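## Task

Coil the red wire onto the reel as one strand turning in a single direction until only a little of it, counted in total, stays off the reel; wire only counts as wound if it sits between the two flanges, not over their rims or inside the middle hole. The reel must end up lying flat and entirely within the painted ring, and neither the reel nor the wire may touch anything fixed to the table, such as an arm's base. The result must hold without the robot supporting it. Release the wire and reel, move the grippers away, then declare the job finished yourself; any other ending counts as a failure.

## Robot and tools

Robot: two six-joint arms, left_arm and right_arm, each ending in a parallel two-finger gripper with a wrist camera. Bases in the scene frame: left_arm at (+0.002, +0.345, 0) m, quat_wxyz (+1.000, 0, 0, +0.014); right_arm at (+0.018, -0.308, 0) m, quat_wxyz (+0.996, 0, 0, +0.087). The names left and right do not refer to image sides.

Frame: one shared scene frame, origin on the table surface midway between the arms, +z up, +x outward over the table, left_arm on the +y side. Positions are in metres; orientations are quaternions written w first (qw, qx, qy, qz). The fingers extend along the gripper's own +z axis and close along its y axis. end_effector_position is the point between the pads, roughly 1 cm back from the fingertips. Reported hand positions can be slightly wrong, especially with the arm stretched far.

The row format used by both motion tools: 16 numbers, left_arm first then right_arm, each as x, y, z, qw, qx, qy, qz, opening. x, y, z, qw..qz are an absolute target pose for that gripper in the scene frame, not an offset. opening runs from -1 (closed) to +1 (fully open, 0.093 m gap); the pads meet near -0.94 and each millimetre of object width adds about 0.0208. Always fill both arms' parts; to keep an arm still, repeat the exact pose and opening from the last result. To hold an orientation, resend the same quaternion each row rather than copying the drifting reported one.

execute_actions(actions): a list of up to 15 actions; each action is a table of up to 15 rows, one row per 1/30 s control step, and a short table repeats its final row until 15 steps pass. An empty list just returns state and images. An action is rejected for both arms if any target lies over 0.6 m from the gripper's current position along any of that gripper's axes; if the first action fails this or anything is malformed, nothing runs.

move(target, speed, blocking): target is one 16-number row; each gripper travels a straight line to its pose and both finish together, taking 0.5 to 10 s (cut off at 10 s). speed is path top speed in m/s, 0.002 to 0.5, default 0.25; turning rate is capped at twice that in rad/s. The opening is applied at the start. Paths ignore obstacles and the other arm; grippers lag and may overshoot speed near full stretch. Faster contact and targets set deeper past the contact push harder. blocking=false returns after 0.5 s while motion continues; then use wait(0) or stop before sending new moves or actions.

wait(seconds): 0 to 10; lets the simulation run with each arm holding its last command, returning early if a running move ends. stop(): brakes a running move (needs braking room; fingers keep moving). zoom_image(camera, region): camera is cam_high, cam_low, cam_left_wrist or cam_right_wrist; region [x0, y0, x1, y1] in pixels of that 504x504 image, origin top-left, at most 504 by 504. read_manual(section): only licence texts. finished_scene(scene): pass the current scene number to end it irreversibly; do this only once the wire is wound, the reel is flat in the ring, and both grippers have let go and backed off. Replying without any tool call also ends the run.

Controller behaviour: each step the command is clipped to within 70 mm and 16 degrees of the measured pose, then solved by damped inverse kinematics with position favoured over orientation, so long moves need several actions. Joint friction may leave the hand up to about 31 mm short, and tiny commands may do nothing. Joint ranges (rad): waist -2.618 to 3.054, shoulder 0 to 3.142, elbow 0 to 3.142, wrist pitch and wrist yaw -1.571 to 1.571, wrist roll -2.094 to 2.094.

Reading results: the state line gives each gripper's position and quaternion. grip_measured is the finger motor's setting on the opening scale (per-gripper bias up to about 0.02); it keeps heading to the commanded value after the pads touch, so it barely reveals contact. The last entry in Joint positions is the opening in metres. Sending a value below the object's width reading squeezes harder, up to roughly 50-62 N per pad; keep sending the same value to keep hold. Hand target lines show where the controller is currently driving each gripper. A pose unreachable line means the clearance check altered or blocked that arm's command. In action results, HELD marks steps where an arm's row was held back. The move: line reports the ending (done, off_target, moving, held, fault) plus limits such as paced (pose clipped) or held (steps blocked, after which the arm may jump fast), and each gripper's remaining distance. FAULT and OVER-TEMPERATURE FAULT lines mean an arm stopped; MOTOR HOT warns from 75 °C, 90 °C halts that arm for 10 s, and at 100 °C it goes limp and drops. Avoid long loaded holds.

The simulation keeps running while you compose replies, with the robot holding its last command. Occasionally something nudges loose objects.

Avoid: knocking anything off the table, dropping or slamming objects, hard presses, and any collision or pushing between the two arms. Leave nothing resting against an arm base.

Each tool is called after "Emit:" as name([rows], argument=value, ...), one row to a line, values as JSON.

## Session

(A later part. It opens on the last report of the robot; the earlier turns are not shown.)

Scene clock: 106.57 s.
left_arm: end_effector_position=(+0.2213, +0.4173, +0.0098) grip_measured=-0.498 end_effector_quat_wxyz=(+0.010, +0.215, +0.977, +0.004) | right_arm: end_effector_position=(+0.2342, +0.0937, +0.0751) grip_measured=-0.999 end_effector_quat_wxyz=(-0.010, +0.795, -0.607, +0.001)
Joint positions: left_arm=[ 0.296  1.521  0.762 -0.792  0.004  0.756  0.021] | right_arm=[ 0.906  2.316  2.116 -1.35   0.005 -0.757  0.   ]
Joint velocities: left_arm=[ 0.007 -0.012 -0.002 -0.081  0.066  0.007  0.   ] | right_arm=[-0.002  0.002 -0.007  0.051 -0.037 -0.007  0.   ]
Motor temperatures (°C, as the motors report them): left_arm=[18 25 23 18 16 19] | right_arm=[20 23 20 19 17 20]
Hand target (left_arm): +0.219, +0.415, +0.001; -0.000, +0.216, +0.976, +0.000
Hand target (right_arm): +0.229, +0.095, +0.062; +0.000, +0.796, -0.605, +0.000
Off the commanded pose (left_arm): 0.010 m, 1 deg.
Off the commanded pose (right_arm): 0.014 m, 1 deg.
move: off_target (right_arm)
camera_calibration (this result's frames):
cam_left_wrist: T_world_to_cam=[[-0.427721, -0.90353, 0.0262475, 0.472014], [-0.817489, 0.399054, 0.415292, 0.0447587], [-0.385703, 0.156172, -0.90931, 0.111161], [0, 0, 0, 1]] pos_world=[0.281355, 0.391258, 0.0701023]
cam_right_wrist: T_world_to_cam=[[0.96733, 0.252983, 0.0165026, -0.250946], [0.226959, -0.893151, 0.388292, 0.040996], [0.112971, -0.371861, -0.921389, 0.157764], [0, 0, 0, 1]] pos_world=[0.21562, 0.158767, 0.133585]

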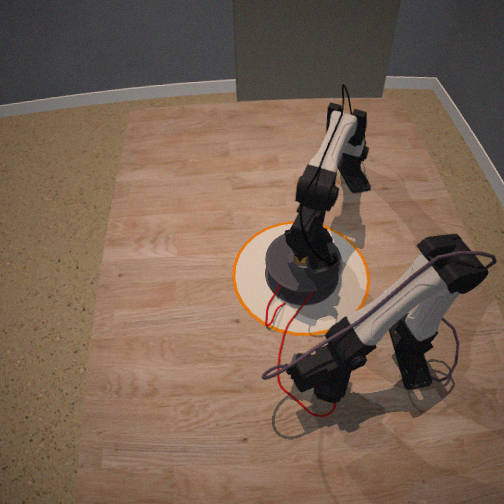

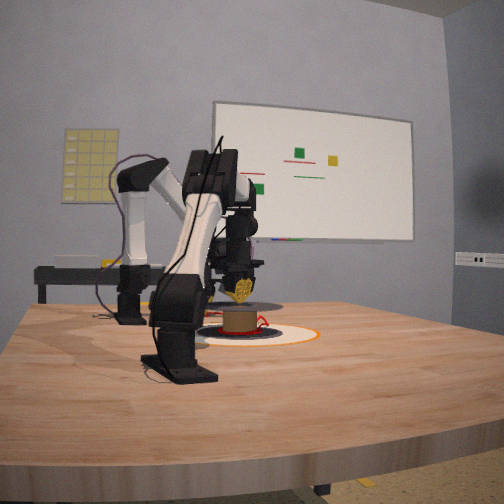

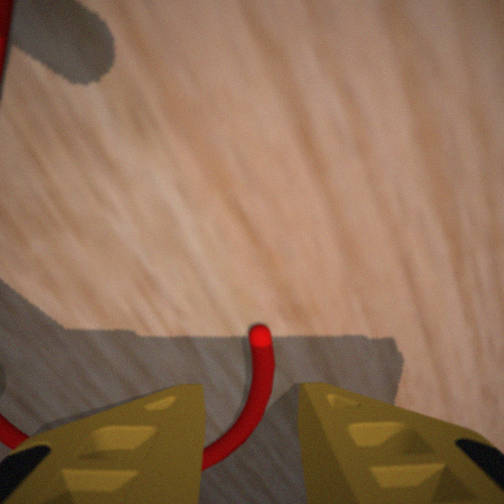

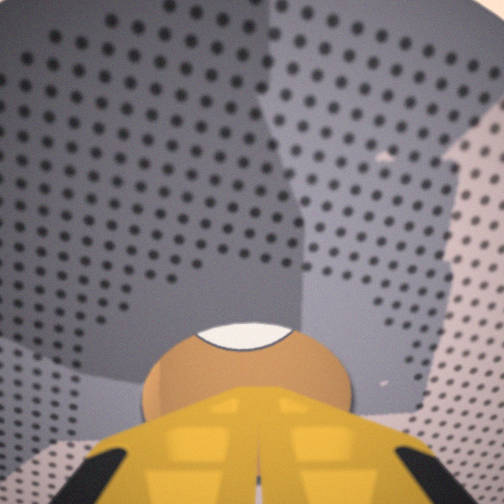

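Emit:
execute_actions([
  [[0.219,0.415,0.004,0,0.216,0.976,0,-1, 0.232,0.095,0.052,0,0.796,-0.605,0,-1]],
  [[0.219,0.415,0.004,0,0.216,0.976,0,-1, 0.232,0.095,0.048,0,0.796,-0.605,0,-1]],
])

Scene clock: 108.13 s.
left_arm: end_effector_position=(+0.2201, +0.4148, +0.0098) grip_measured=-0.991 end_effector_quat_wxyz=(+0.008, +0.216, +0.976, -0.001) | right_arm: end_effector_position=(+0.2351, +0.0954, +0.0594) grip_measured=-0.999 end_effector_quat_wxyz=(-0.010, +0.795, -0.607, +0.001)
Joint positions: left_arm=[ 0.292  1.521  0.762 -0.8    0.01   0.755  0.   ] | right_arm=[ 0.906  2.327  2.072 -1.297  0.005 -0.757  0.   ]
Joint velocities: left_arm=[-0.002  0.022  0.022 -0.022 -0.037 -0.007  0.   ] | right_arm=[ 0.002  0.002  0.007 -0.037 -0.022 -0.051  0.   ]
Motor temperatures (°C, as the motors report them): left_arm=[18 25 23 18 16 19] | right_arm=[20 24 20 19 17 20]
Hand target (left_arm): +0.219, +0.415, +0.004; +0.000, +0.216, +0.976, +0.000
Hand target (right_arm): +0.232, +0.095, +0.048; -0.000, +0.796, -0.605, +0.000
Off the commanded pose (left_arm): 0.006 m, 1 deg.
Off the commanded pose (right_arm): 0.012 m, 1 deg.
Step readings (end_effector_position; steps 1 to 15: 1st action; 16 to 30: 2nd action):
0: left_arm (+0.2213, +0.4173, +0.0098) | right_arm (+0.2345, +0.0942, +0.0751)
1: left_arm (+0.2210, +0.4165, +0.0098) | right_arm (+0.2345, +0.0942, +0.0735)
2: left_arm (+0.2201, +0.4150, +0.0098) | right_arm (+0.2346, +0.0944, +0.0719)
4: left_arm (+0.2201, +0.4148, +0.0098) | right_arm (+0.2339, +0.0931, +0.0666)
8: left_arm (+0.2201, +0.4148, +0.0098) | right_arm (+0.2336, +0.0926, +0.0619)
15: left_arm (+0.2201, +0.4148, +0.0098) | right_arm (+0.2344, +0.0941, +0.0619)
16: left_arm (+0.2201, +0.4148, +0.0098) | right_arm (+0.2345, +0.0944, +0.0616)
17: left_arm (+0.2201, +0.4148, +0.0098) | right_arm (+0.2347, +0.0946, +0.0610)
19: left_arm (+0.2201, +0.4148, +0.0098) | right_arm (+0.2346, +0.0945, +0.0599)
23: left_arm (+0.2201, +0.4148, +0.0098) | right_arm (+0.2347, +0.0947, +0.0594)
30: end_effector_position above
camera_calibration (this result's frames):
cam_left_wrist: T_world_to_cam=[[-0.430396, -0.901903, 0.0364804, 0.469061], [-0.813909, 0.405245, 0.416327, 0.0413916], [-0.39027, 0.149494, -0.908483, 0.114821], [0, 0, 0, 1]] pos_world=[0.280382, 0.389109, 0.0699692]
cam_right_wrist: T_world_to_cam=[[0.967438, 0.252636, 0.0154624, -0.251881], [0.2269, -0.892717, 0.389324, 0.0482652], [0.112161, -0.373138, -0.920971, 0.144108], [0, 0, 0, 1]] pos_world=[0.216565, 0.160493, 0.117823]

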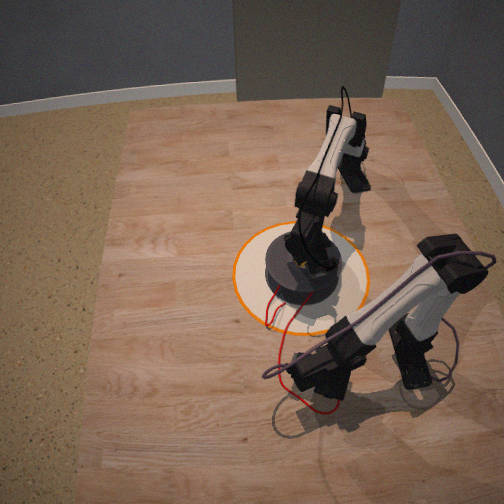

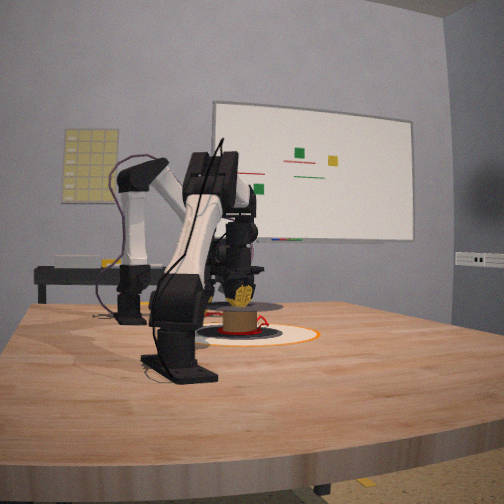

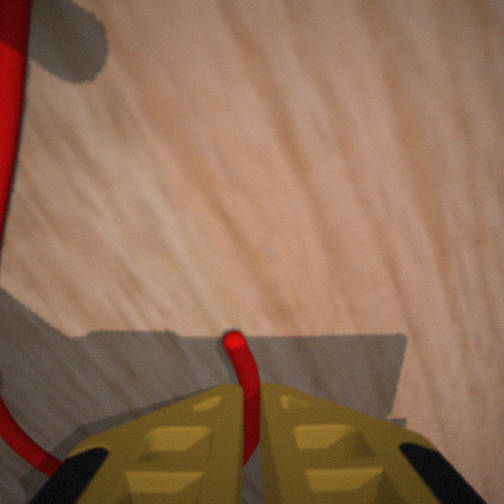

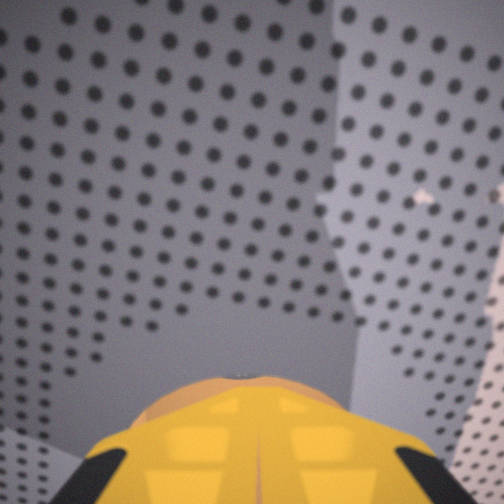

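Emit:
execute_actions([
  [[0.219,0.415,0.03,0,0.216,0.976,0,-1, 0.234,0.095,0.052,0,0.796,-0.605,0,-0.3]],
  [[0.219,0.43,0.05,0,0.4,-0.916,0,-1, 0.234,0.095,0.052,0,0.796,-0.605,0,-0.3]],
])

Scene clock: 109.57 s.
left_arm: end_effector_position=(+0.2201, +0.4308, +0.0435) grip_measured=-0.991 end_effector_quat_wxyz=(+0.002, -0.148, +0.989, -0.007) | right_arm: end_effector_position=(+0.2348, +0.0943, +0.0612) grip_measured=-0.308 end_effector_quat_wxyz=(-0.009, +0.795, -0.607, +0.001)
Joint positions: left_arm=[ 0.36   1.491  0.882 -0.962  0.015  0.09   0.   ] | right_arm=[ 0.906  2.323  2.072 -1.302  0.006 -0.758  0.03 ]
Joint velocities: left_arm=[ 0.002 -0.012  0.002 -0.007 -0.022 -1.355  0.   ] | right_arm=[ 0.002 -0.017  0.002  0.037 -0.037 -0.037 -0.   ]
Motor temperatures (°C, as the motors report them): left_arm=[18 25 23 18 16 19] | right_arm=[20 24 20 19 17 20]
Hand target (left_arm): +0.220, +0.430, +0.050; +0.004, -0.249, +0.968, -0.012
Hand target (right_arm): +0.234, +0.095, +0.052; -0.000, +0.796, -0.605, -0.000
Off the commanded pose (left_arm): 0.007 m, 30 deg; orientation clipped at the last step of the last action.
Off the commanded pose (right_arm): 0.009 m, 1 deg.
Step readings (end_effector_position; steps 1 to 15: 1st action; 16 to 30: 2nd action):
0: left_arm (+0.2201, +0.4148, +0.0098) | right_arm (+0.2351, +0.0955, +0.0594)
1: left_arm (+0.2195, +0.4146, +0.0112) | right_arm (+0.2351, +0.0955, +0.0594)
2: left_arm (+0.2187, +0.4143, +0.0133) | right_arm (+0.2348, +0.0949, +0.0594)
4: left_arm (+0.2205, +0.4149, +0.0180) | right_arm (+0.2348, +0.0943, +0.0611)
8: left_arm (+0.2202, +0.4148, +0.0213) | right_arm (+0.2348, +0.0943, +0.0612)
15: left_arm (+0.2164, +0.4136, +0.0213) | right_arm (+0.2348, +0.0943, +0.0612)
16: left_arm (+0.2157, +0.4146, +0.0236) | right_arm (+0.2348, +0.0943, +0.0612)
17: left_arm (+0.2153, +0.4182, +0.0274) | right_arm (+0.2348, +0.0943, +0.0612)
19: left_arm (+0.2201, +0.4278, +0.0361) | right_arm (+0.2348, +0.0943, +0.0612)
23: left_arm (+0.2234, +0.4322, +0.0428) | right_arm (+0.2348, +0.0943, +0.0612)
30: end_effector_position above
camera_calibration (this result's frames):
cam_left_wrist: T_world_to_cam=[[0.283417, -0.957593, 0.0518695, 0.348475], [-0.872288, -0.23494, 0.428855, 0.309009], [-0.398482, -0.16679, -0.901883, 0.280826], [0, 0, 0, 1]] pos_world=[0.282685, 0.453135, 0.102677]
cam_right_wrist: T_world_to_cam=[[0.967346, 0.253016, 0.0149721, -0.251341], [0.22731, -0.892164, 0.39035, 0.0464714], [0.112123, -0.374201, -0.920545, 0.145498], [0, 0, 0, 1]] pos_world=[0.216257, 0.159499, 0.11956]

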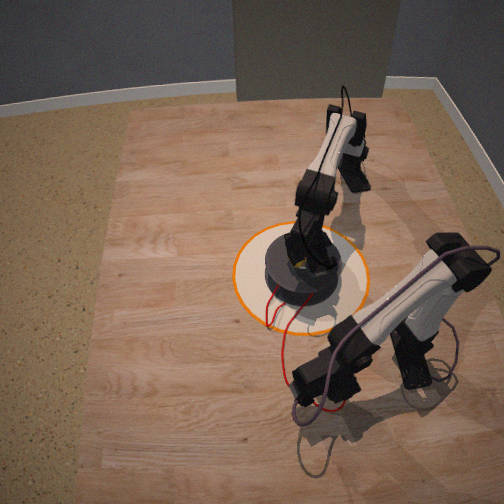

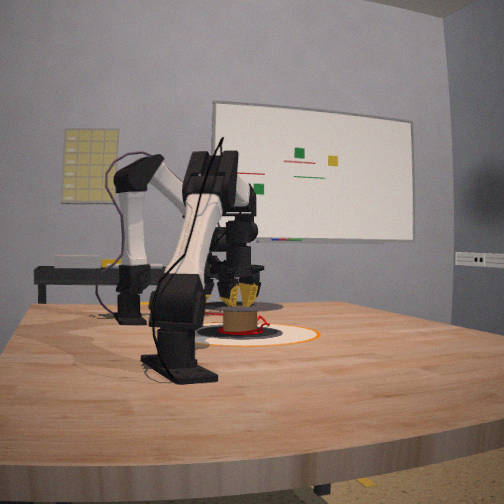

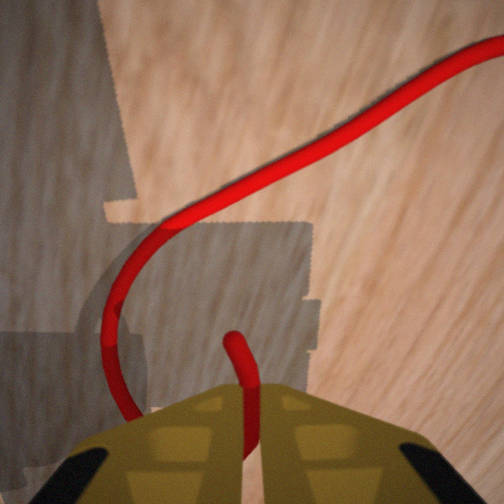

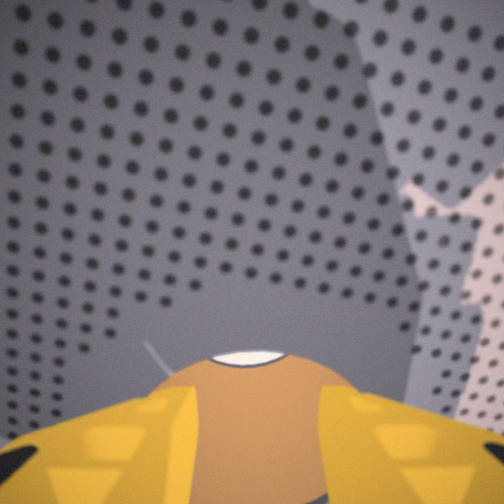

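Emit:
move(target=[0.20,0.55,0.08,0,0.66,-0.75,0,-1, 0.234,0.095,0.052,0,0.796,-0.605,0,0.0], speed=0.12)

Scene clock: 115.20 s.
left_arm: end_effector_position=(+0.2055, +0.5454, +0.0809) grip_measured=-0.991 end_effector_quat_wxyz=(+0.011, -0.655, +0.756, -0.006) | right_arm: end_effector_position=(+0.2346, +0.0943, +0.0649) grip_measured=-0.016 end_effector_quat_wxyz=(-0.012, +0.794, -0.607, +0.001)
Joint positions: left_arm=[ 0.761  1.625  1.17  -1.095  0.015 -0.639  0.   ] | right_arm=[ 0.906  2.314  2.072 -1.305  0.005 -0.757  0.044]
Joint velocities: left_arm=[ 0.002 -0.007  0.007 -0.022 -0.066 -0.007  0.   ] | right_arm=[-0.017 -0.007 -0.002 -0.037 -0.037  0.022  0.001]
Motor temperatures (°C, as the motors report them): left_arm=[18 25 23 18 16 19] | right_arm=[20 26 20 19 17 20]
Hand target (left_arm): +0.203, +0.549, +0.080; +0.002, -0.660, +0.751, -0.001
Hand target (right_arm): +0.234, +0.095, +0.052; -0.000, +0.796, -0.605, +0.000
Off the commanded pose (left_arm): 0.007 m, 2 deg.
Off the commanded pose (right_arm): 0.013 m, 1 deg.
move: off_target (right_arm)
camera_calibration (this result's frames):
cam_left_wrist: T_world_to_cam=[[0.986488, -0.151934, 0.0613048, -0.124203], [-0.163553, -0.891261, 0.42297, 0.519931], [-0.0096249, -0.427282, -0.904067, 0.390224], [0, 0, 0, 1]] pos_world=[0.211317, 0.611259, 0.140488]
cam_right_wrist: T_world_to_cam=[[0.967498, 0.252197, 0.0185492, -0.251403], [0.225791, -0.894565, 0.385709, 0.0459201], [0.113868, -0.368984, -0.922434, 0.148081], [0, 0, 0, 1]] pos_world=[0.216001, 0.159121, 0.123547]

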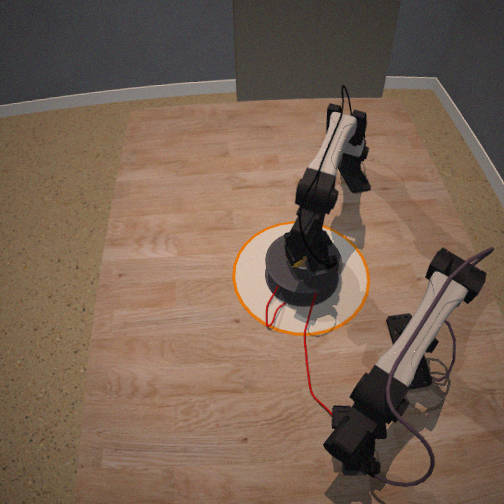

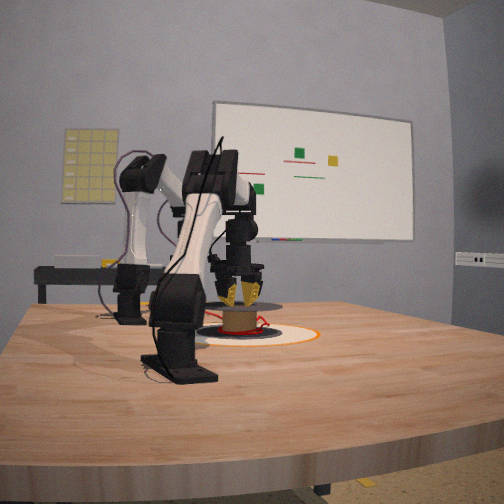

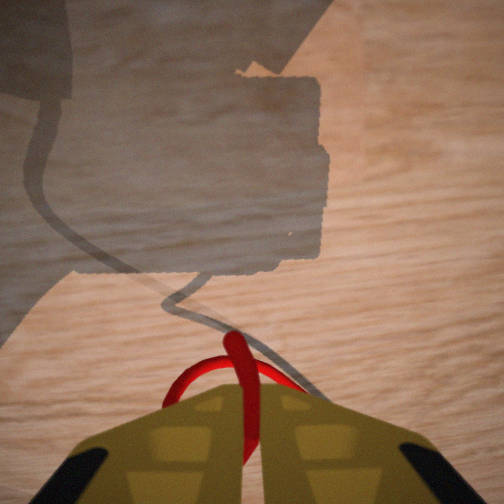

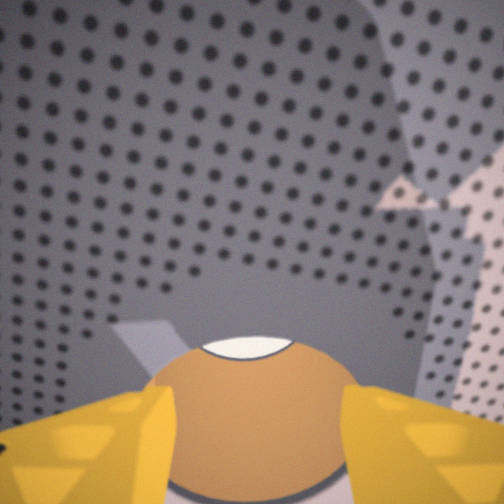

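Emit:
zoom_image(camera="cam_high", region=[280, 360, 420, 500])

Emit:
zoom_image(camera="cam_high", region=[240, 220, 370, 350])

Region (280, 360, 420, 500) of cam_high's 504x504 image, scaled by 3.600, with more detail than that image has.

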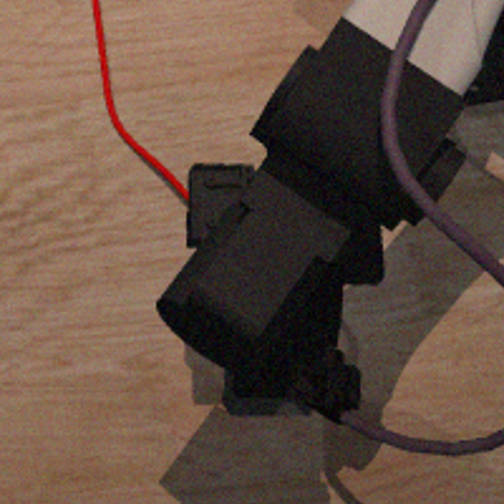

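Region (240, 220, 370, 350) of cam_high's 504x504 image, scaled by 3.877, with more detail than that image has.

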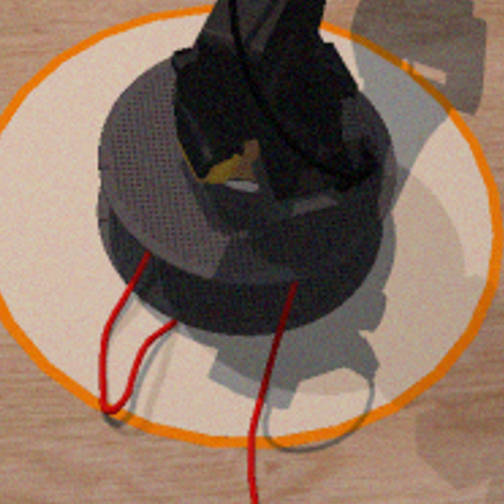

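Emit:
move(target=[0.195,0.62,0.06,0,0.707,-0.707,0,-1, 0.234,0.095,0.056,0,0.796,-0.605,0,0.0], speed=0.08)

Scene clock: 118.17 s.
left_arm: end_effector_position=(+0.1951, +0.6099, +0.0613) grip_measured=-0.991 end_effector_quat_wxyz=(+0.007, +0.707, -0.707, +0.008) | right_arm: end_effector_position=(+0.2346, +0.0942, +0.0649) grip_measured=-0.016 end_effector_quat_wxyz=(-0.012, +0.794, -0.607, +0.001)
Joint positions: left_arm=[ 0.922  1.833  1.333 -1.088  0.014 -0.621  0.   ] | right_arm=[ 0.906  2.314  2.072 -1.305  0.005 -0.757  0.044]
Joint velocities: left_arm=[ 0.002  0.002  0.002 -0.007  0.051 -0.081  0.   ] | right_arm=[-0.002  0.002 -0.022 -0.051 -0.007 -0.022  0.001]
Motor temperatures (°C, as the motors report them): left_arm=[18 25 23 18 16 19] | right_arm=[20 26 20 19 17 20]
Hand target (left_arm): +0.197, +0.620, +0.061; -0.001, +0.707, -0.707, -0.000
Hand target (right_arm): +0.234, +0.095, +0.056; -0.000, +0.796, -0.605, -0.000
Off the commanded pose (left_arm): 0.010 m, 1 deg.
Off the commanded pose (right_arm): 0.009 m, 1 deg.
move: done
camera_calibration (this result's frames):
cam_left_wrist: T_world_to_cam=[[0.999208, -0.0086297, 0.0388569, -0.191453], [-0.0252251, -0.892438, 0.450465, 0.55608], [0.03079, -0.451088, -0.891948, 0.405786], [0, 0, 0, 1]] pos_world=[0.192834, 0.677659, 0.118885]
cam_right_wrist: T_world_to_cam=[[0.967501, 0.252203, 0.0182902, -0.251324], [0.22586, -0.894436, 0.385969, 0.0458124], [0.113702, -0.369294, -0.92233, 0.148116], [0, 0, 0, 1]] pos_world=[0.215968, 0.159059, 0.123526]

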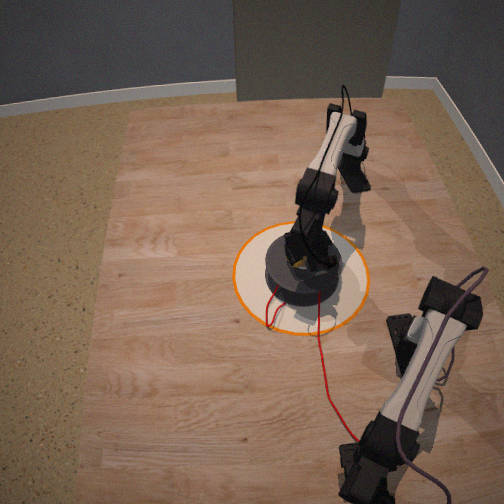

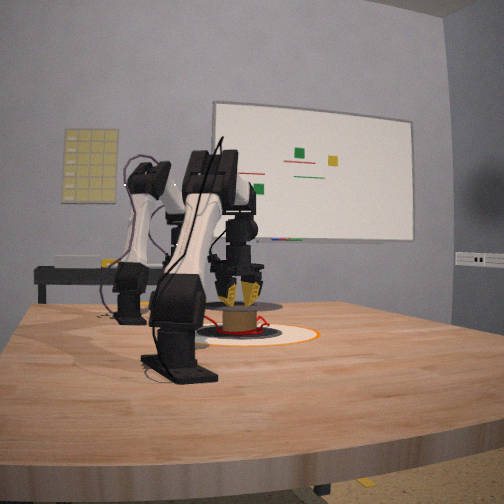

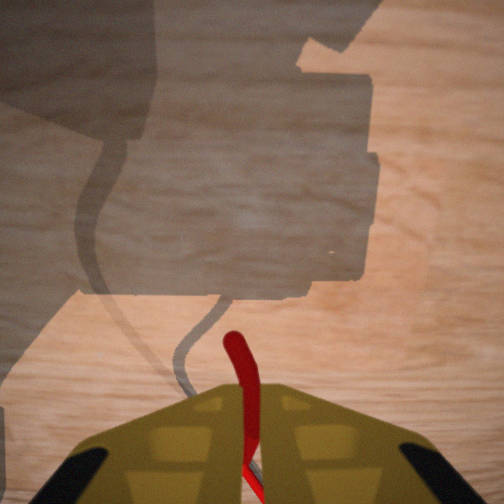

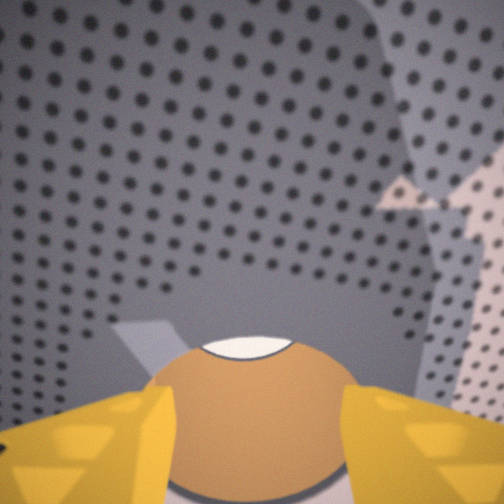

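Emit:
move(target=[0.19,0.665,0.055,0,0.707,-0.707,0,-1, 0.234,0.095,0.056,0,0.796,-0.605,0,0.0], speed=0.04)

Scene clock: 120.30 s.
left_arm: end_effector_position=(+0.1936, +0.6587, +0.0561) grip_measured=-0.991 end_effector_quat_wxyz=(-0.003, +0.707, -0.708, +0.006) | right_arm: end_effector_position=(+0.2346, +0.0942, +0.0649) grip_measured=-0.016 end_effector_quat_wxyz=(-0.012, +0.794, -0.607, +0.001)
Joint positions: left_arm=[ 1.003  1.967  1.493 -1.094  0.014 -0.54   0.   ] | right_arm=[ 0.906  2.314  2.072 -1.305  0.005 -0.757  0.044]
Joint velocities: left_arm=[ 0.002  0.002  0.007  0.007 -0.007 -0.007  0.   ] | right_arm=[-0.002 -0.002 -0.007 -0.022  0.022  0.007 -0.   ]
Motor temperatures (°C, as the motors report them): left_arm=[18 25 23 18 16 19] | right_arm=[20 27 20 19 17 20]
Hand target (left_arm): +0.191, +0.665, +0.055; -0.001, +0.707, -0.707, -0.000
Hand target (right_arm): +0.234, +0.095, +0.056; -0.000, +0.796, -0.605, -0.000
Off the commanded pose (left_arm): 0.007 m, 1 deg.
Off the commanded pose (right_arm): 0.009 m, 1 deg.
move: done
camera_calibration (this result's frames):
cam_left_wrist: T_world_to_cam=[[0.998674, -0.0101389, 0.0504775, -0.188942], [-0.0311243, -0.899878, 0.43503, 0.608815], [0.0410129, -0.436024, -0.899, 0.41175], [0, 0, 0, 1]] pos_world=[0.190753, 0.725476, 0.114847]
cam_right_wrist: T_world_to_cam=[[0.967501, 0.252203, 0.0182902, -0.251324], [0.22586, -0.894436, 0.385969, 0.0458124], [0.113702, -0.369294, -0.92233, 0.148116], [0, 0, 0, 1]] pos_world=[0.215968, 0.159059, 0.123526]

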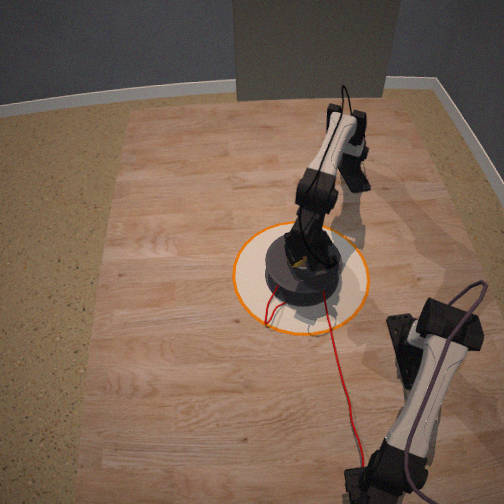

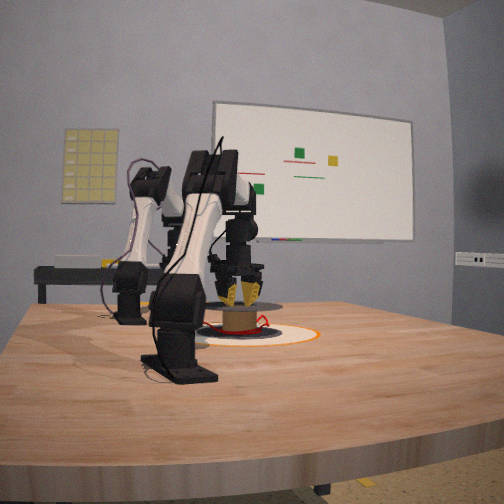

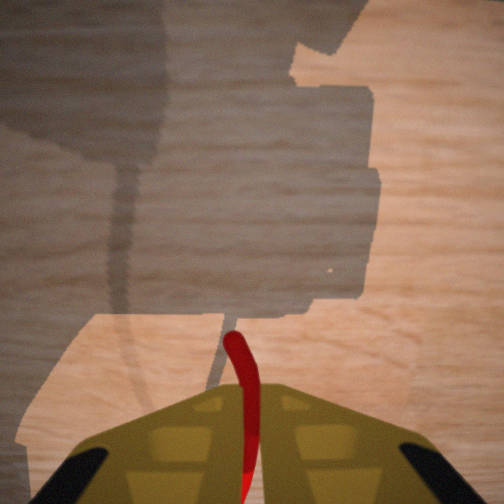

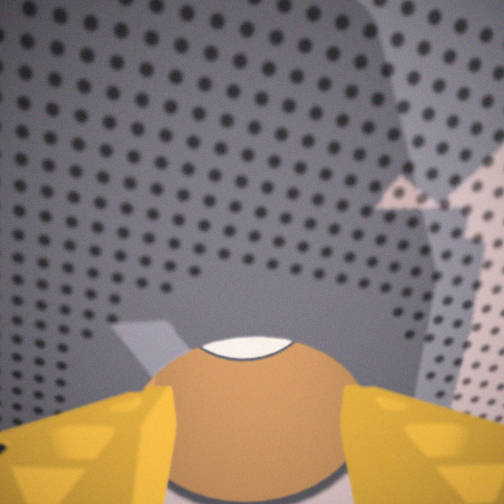

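Emit:
move(target=[0.188,0.715,0.05,0,0.707,-0.707,0,-1, 0.234,0.095,0.056,0,0.796,-0.605,0,0.0], speed=0.03)

Emit:
zoom_image(camera="cam_high", region=[240, 220, 390, 370])

Scene clock: 122.77 s.
left_arm: end_effector_position=(+0.1925, +0.7082, +0.0516) grip_measured=-0.991 end_effector_quat_wxyz=(-0.001, +0.706, -0.708, +0.007) | right_arm: end_effector_position=(+0.2346, +0.0942, +0.0649) grip_measured=-0.016 end_effector_quat_wxyz=(-0.012, +0.794, -0.607, +0.001)
Joint positions: left_arm=[ 1.067  2.139  1.732 -1.165  0.014 -0.474  0.   ] | right_arm=[ 0.906  2.314  2.072 -1.305  0.005 -0.757  0.044]
Joint velocities: left_arm=[-0.017 -0.002  0.012  0.007  0.081 -0.007  0.   ] | right_arm=[-0.007 -0.002  0.017 -0.022  0.022 -0.037 -0.   ]
Motor temperatures (°C, as the motors report them): left_arm=[18 25 24 18 16 19] | right_arm=[20 27 20 19 17 20]
Hand target (left_arm): +0.189, +0.715, +0.051; -0.001, +0.707, -0.707, -0.000
Hand target (right_arm): +0.234, +0.095, +0.056; -0.000, +0.796, -0.605, -0.000
Off the commanded pose (left_arm): 0.008 m, 1 deg.
Off the commanded pose (right_arm): 0.009 m, 1 deg.
move: done
camera_calibration (this result's frames):
cam_left_wrist: T_world_to_cam=[[0.998742, -0.0111332, 0.0488973, -0.186308], [-0.0314442, -0.898591, 0.43766, 0.654288], [0.0390661, -0.438646, -0.89781, 0.431452], [0, 0, 0, 1]] pos_world=[0.189792, 0.775118, 0.110117]
cam_right_wrist: T_world_to_cam=[[0.967501, 0.252203, 0.0182902, -0.251324], [0.22586, -0.894436, 0.385969, 0.0458124], [0.113702, -0.369294, -0.92233, 0.148116], [0, 0, 0, 1]] pos_world=[0.215968, 0.159059, 0.123526]

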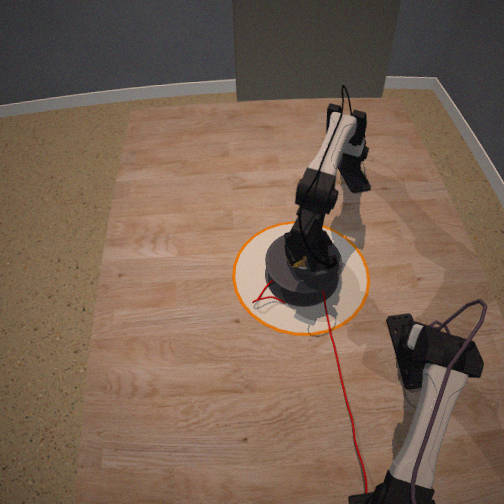

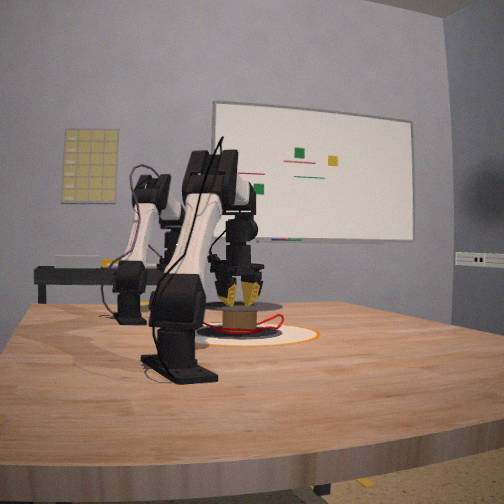

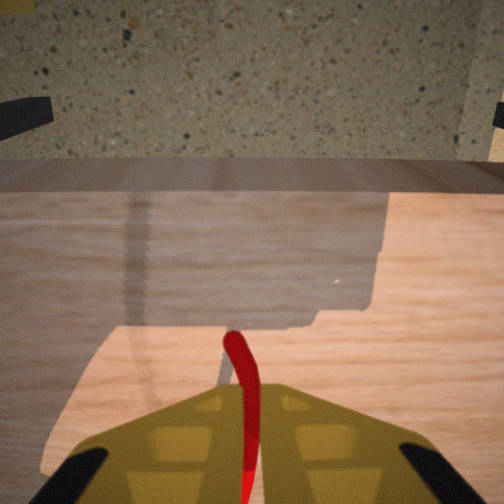

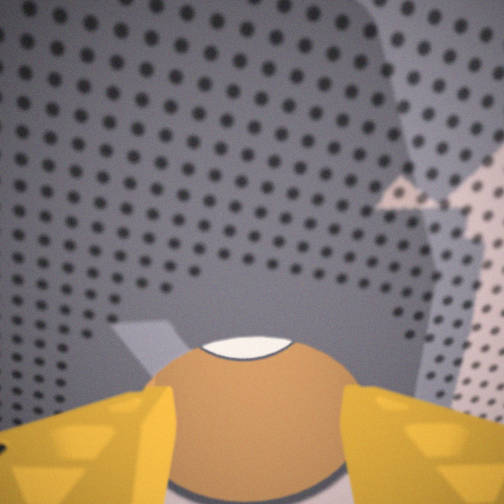

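Region (240, 220, 390, 370) of cam_high's 504x504 image, scaled by 3.360, with more detail than that image has.

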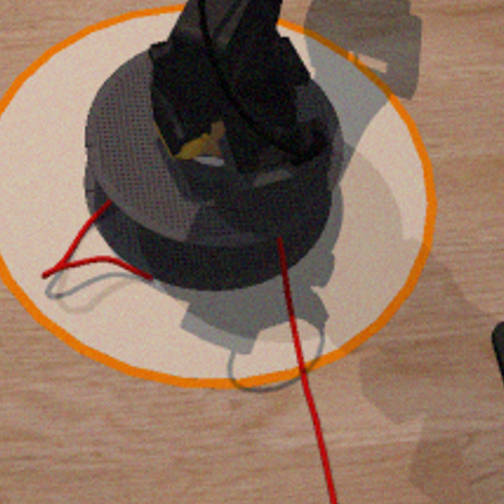

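Emit:
move(target=[0.234,0.035,0.060,0,0.796,-0.605,0,0.0, 0.234,0.035,0.060,0,0.796,-0.605,0,0.0], speed=0.002, blocking=false)

action 0: the call puts the target (left_arm/x, left_arm/y, left_arm/z) 0.673 m from left_arm's end_effector_position in the last result along the gripper's own x axis as it stood there; a target may be at most 0.6 m away along each of those axes, so nothing of the call was run and nothing moved. Command a nearer target, and go on from there in a later call.

Emit:
move(target=[0.188,0.715,0.05,0,0.707,-0.707,0,-1, 0.234,0.035,0.060,0,0.796,-0.605,0,0.0], speed=0.03)

Scene clock: 128.40 s.
left_arm: end_effector_position=(+0.1876, +0.6988, +0.0519) grip_measured=-0.991 end_effector_quat_wxyz=(+0.020, +0.705, -0.709, +0.014) | right_arm: end_effector_position=(+0.2320, +0.0565, +0.0652) grip_measured=-0.016 end_effector_quat_wxyz=(-0.026, +0.795, -0.606, -0.019)
Joint positions: left_arm=[ 1.067  2.139  1.732 -1.209  0.014 -0.471  0.   ] | right_arm=[ 0.854  2.124  1.76  -1.152 -0.032 -0.811  0.044]
Joint velocities: left_arm=[-0.032 -0.007  0.012  0.066  0.007 -0.037  0.   ] | right_arm=[-0.022  0.002  0.002  0.007  0.007 -0.037  0.   ]
Motor temperatures (°C, as the motors report them): left_arm=[18 26 24 18 16 19] | right_arm=[20 29 20 19 17 20]
Hand target (left_arm): +0.188, +0.715, +0.050; +0.000, +0.707, -0.707, -0.000
Hand target (right_arm): +0.233, +0.036, +0.061; +0.000, +0.796, -0.605, -0.002
Off the commanded pose (left_arm): 0.016 m, 3 deg.
Off the commanded pose (right_arm): 0.022 m, 4 deg.
move: off_target (left_arm, right_arm)
camera_calibration (this result's frames):
cam_left_wrist: T_world_to_cam=[[0.999495, -0.012276, 0.0293242, -0.179896], [-0.0246924, -0.880765, 0.472909, 0.629954], [0.0200223, -0.473394, -0.880623, 0.454779], [0, 0, 0, 1]] pos_world=[0.186254, 0.767923, 0.107854]
cam_right_wrist: T_world_to_cam=[[0.966801, 0.255014, 0.0162454, -0.239167], [0.234402, -0.910381, 0.340973, 0.0144588], [0.101742, -0.325845, -0.939933, 0.136274], [0, 0, 0, 1]] pos_world=[0.213973, 0.118558, 0.127044]

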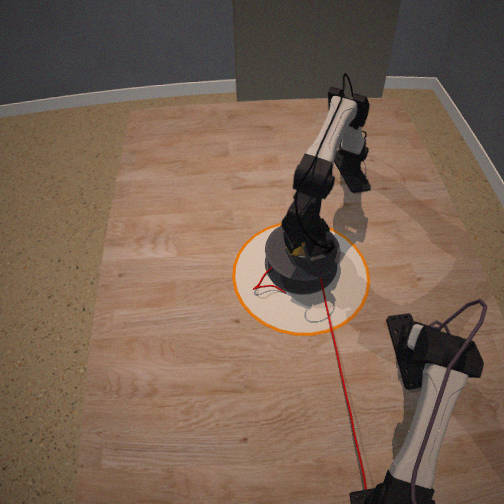

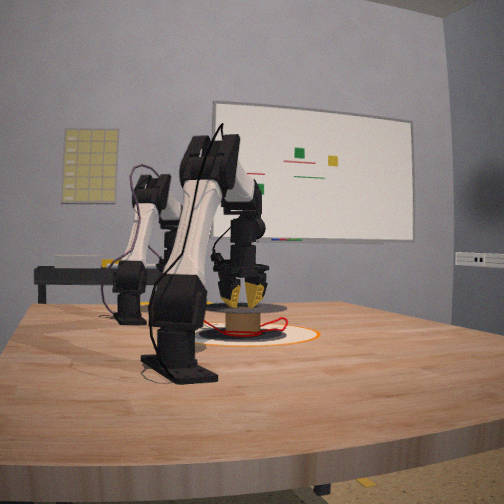

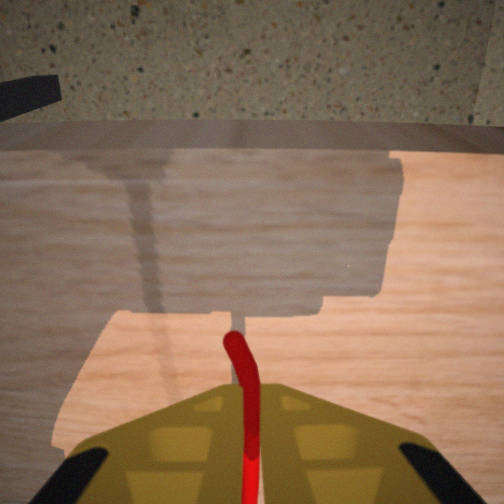

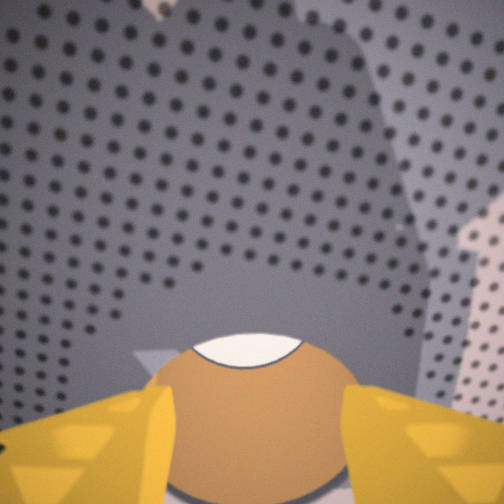

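Emit:
zoom_image(camera="cam_high", region=[240, 220, 390, 370])

Emit:
zoom_image(camera="cam_low", region=[190, 280, 310, 360])

Region (240, 220, 390, 370) of cam_high's 504x504 image, scaled by 3.360, with more detail than that image has.

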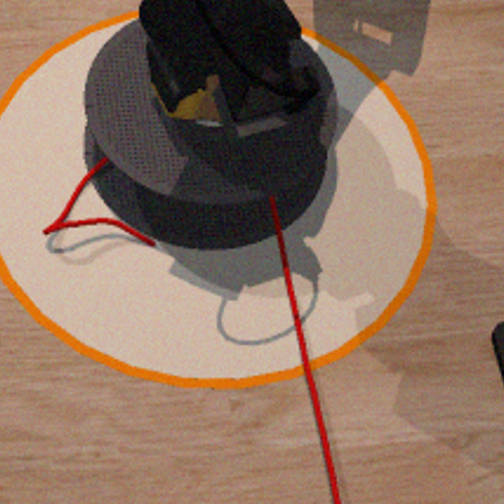

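Region (190, 280, 310, 360) of cam_low's 504x504 image, scaled by 4.200, with more detail than that image has.

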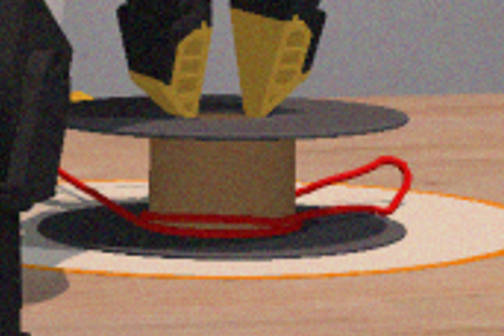

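Emit:
move(target=[0.188,0.63,0.05,0,0.707,-0.707,0,-1, 0.233,0.055,0.067,0,0.997,-0.078,0,0.0], speed=0.2)

Scene clock: 136.20 s.
left_arm: end_effector_position=(+0.1854, +0.6292, +0.0448) grip_measured=-0.991 end_effector_quat_wxyz=(+0.013, +0.708, -0.706, +0.009) | right_arm: end_effector_position=(+0.2323, +0.0508, +0.0663) grip_measured=-0.014 end_effector_quat_wxyz=(-0.002, +0.996, -0.088, -0.006)
Joint positions: left_arm=[ 0.978  1.898  1.351 -1.052  0.012 -0.568  0.   ] | right_arm=[ 0.854  2.162  1.827 -1.238 -0.013 -1.938  0.045]
Joint velocities: left_arm=[ 0.002  0.007 -0.017  0.051 -0.022  0.007  0.   ] | right_arm=[ 0.017 -0.012 -0.007  0.022 -0.007 -0.081  0.   ]
Motor temperatures (°C, as the motors report them): left_arm=[18 28 24 18 16 19] | right_arm=[20 30 20 19 17 20]
Hand target (left_arm): +0.186, +0.630, +0.049; +0.001, +0.707, -0.707, +0.000
Hand target (right_arm): +0.233, +0.055, +0.067; -0.000, +0.997, -0.078, -0.000
Off the commanded pose (left_arm): 0.006 m, 2 deg.
Off the commanded pose (right_arm): 0.004 m, 1 deg.
move: done
camera_calibration (this result's frames):
cam_left_wrist: T_world_to_cam=[[0.999451, -0.00566603, 0.0326532, -0.182608], [-0.0200132, -0.888527, 0.458387, 0.576666], [0.026416, -0.458789, -0.888152, 0.405621], [0, 0, 0, 1]] pos_world=[0.183333, 0.697443, 0.101879]
cam_right_wrist: T_world_to_cam=[[0.185014, 0.982735, 0.00108145, -0.0924314], [0.906207, -0.171032, 0.386699, -0.187907], [0.380208, -0.0705649, -0.922205, 0.0565838], [0, 0, 0, 1]] pos_world=[0.16587, 0.0626903, 0.124945]

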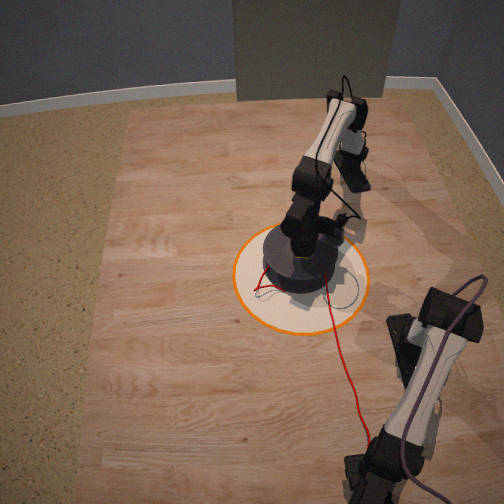

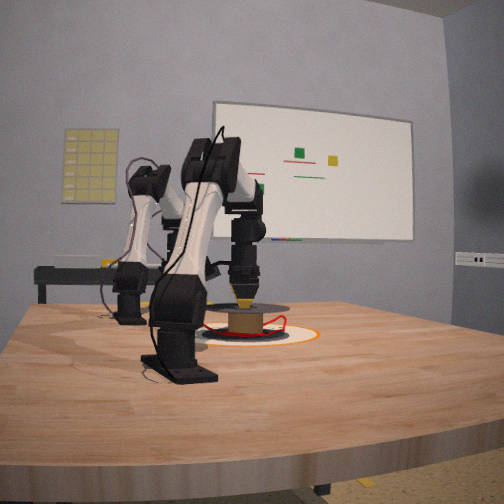

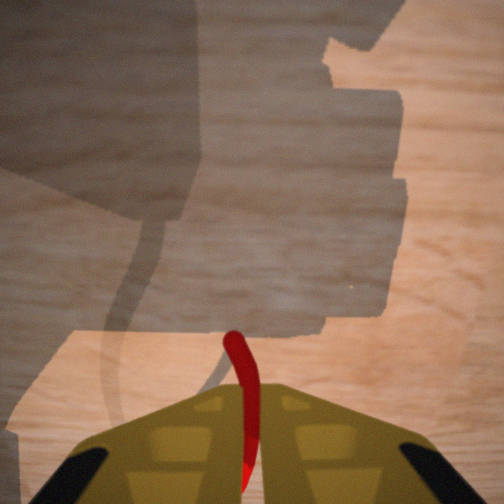

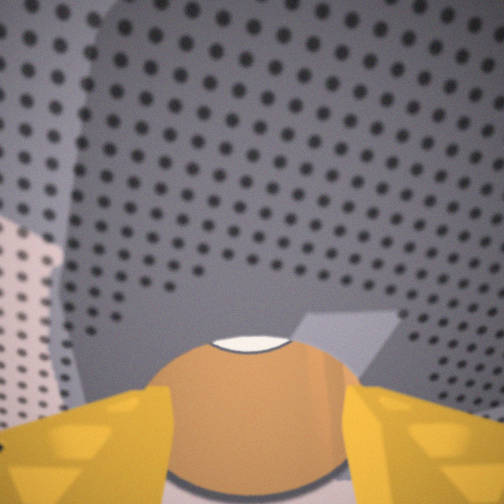

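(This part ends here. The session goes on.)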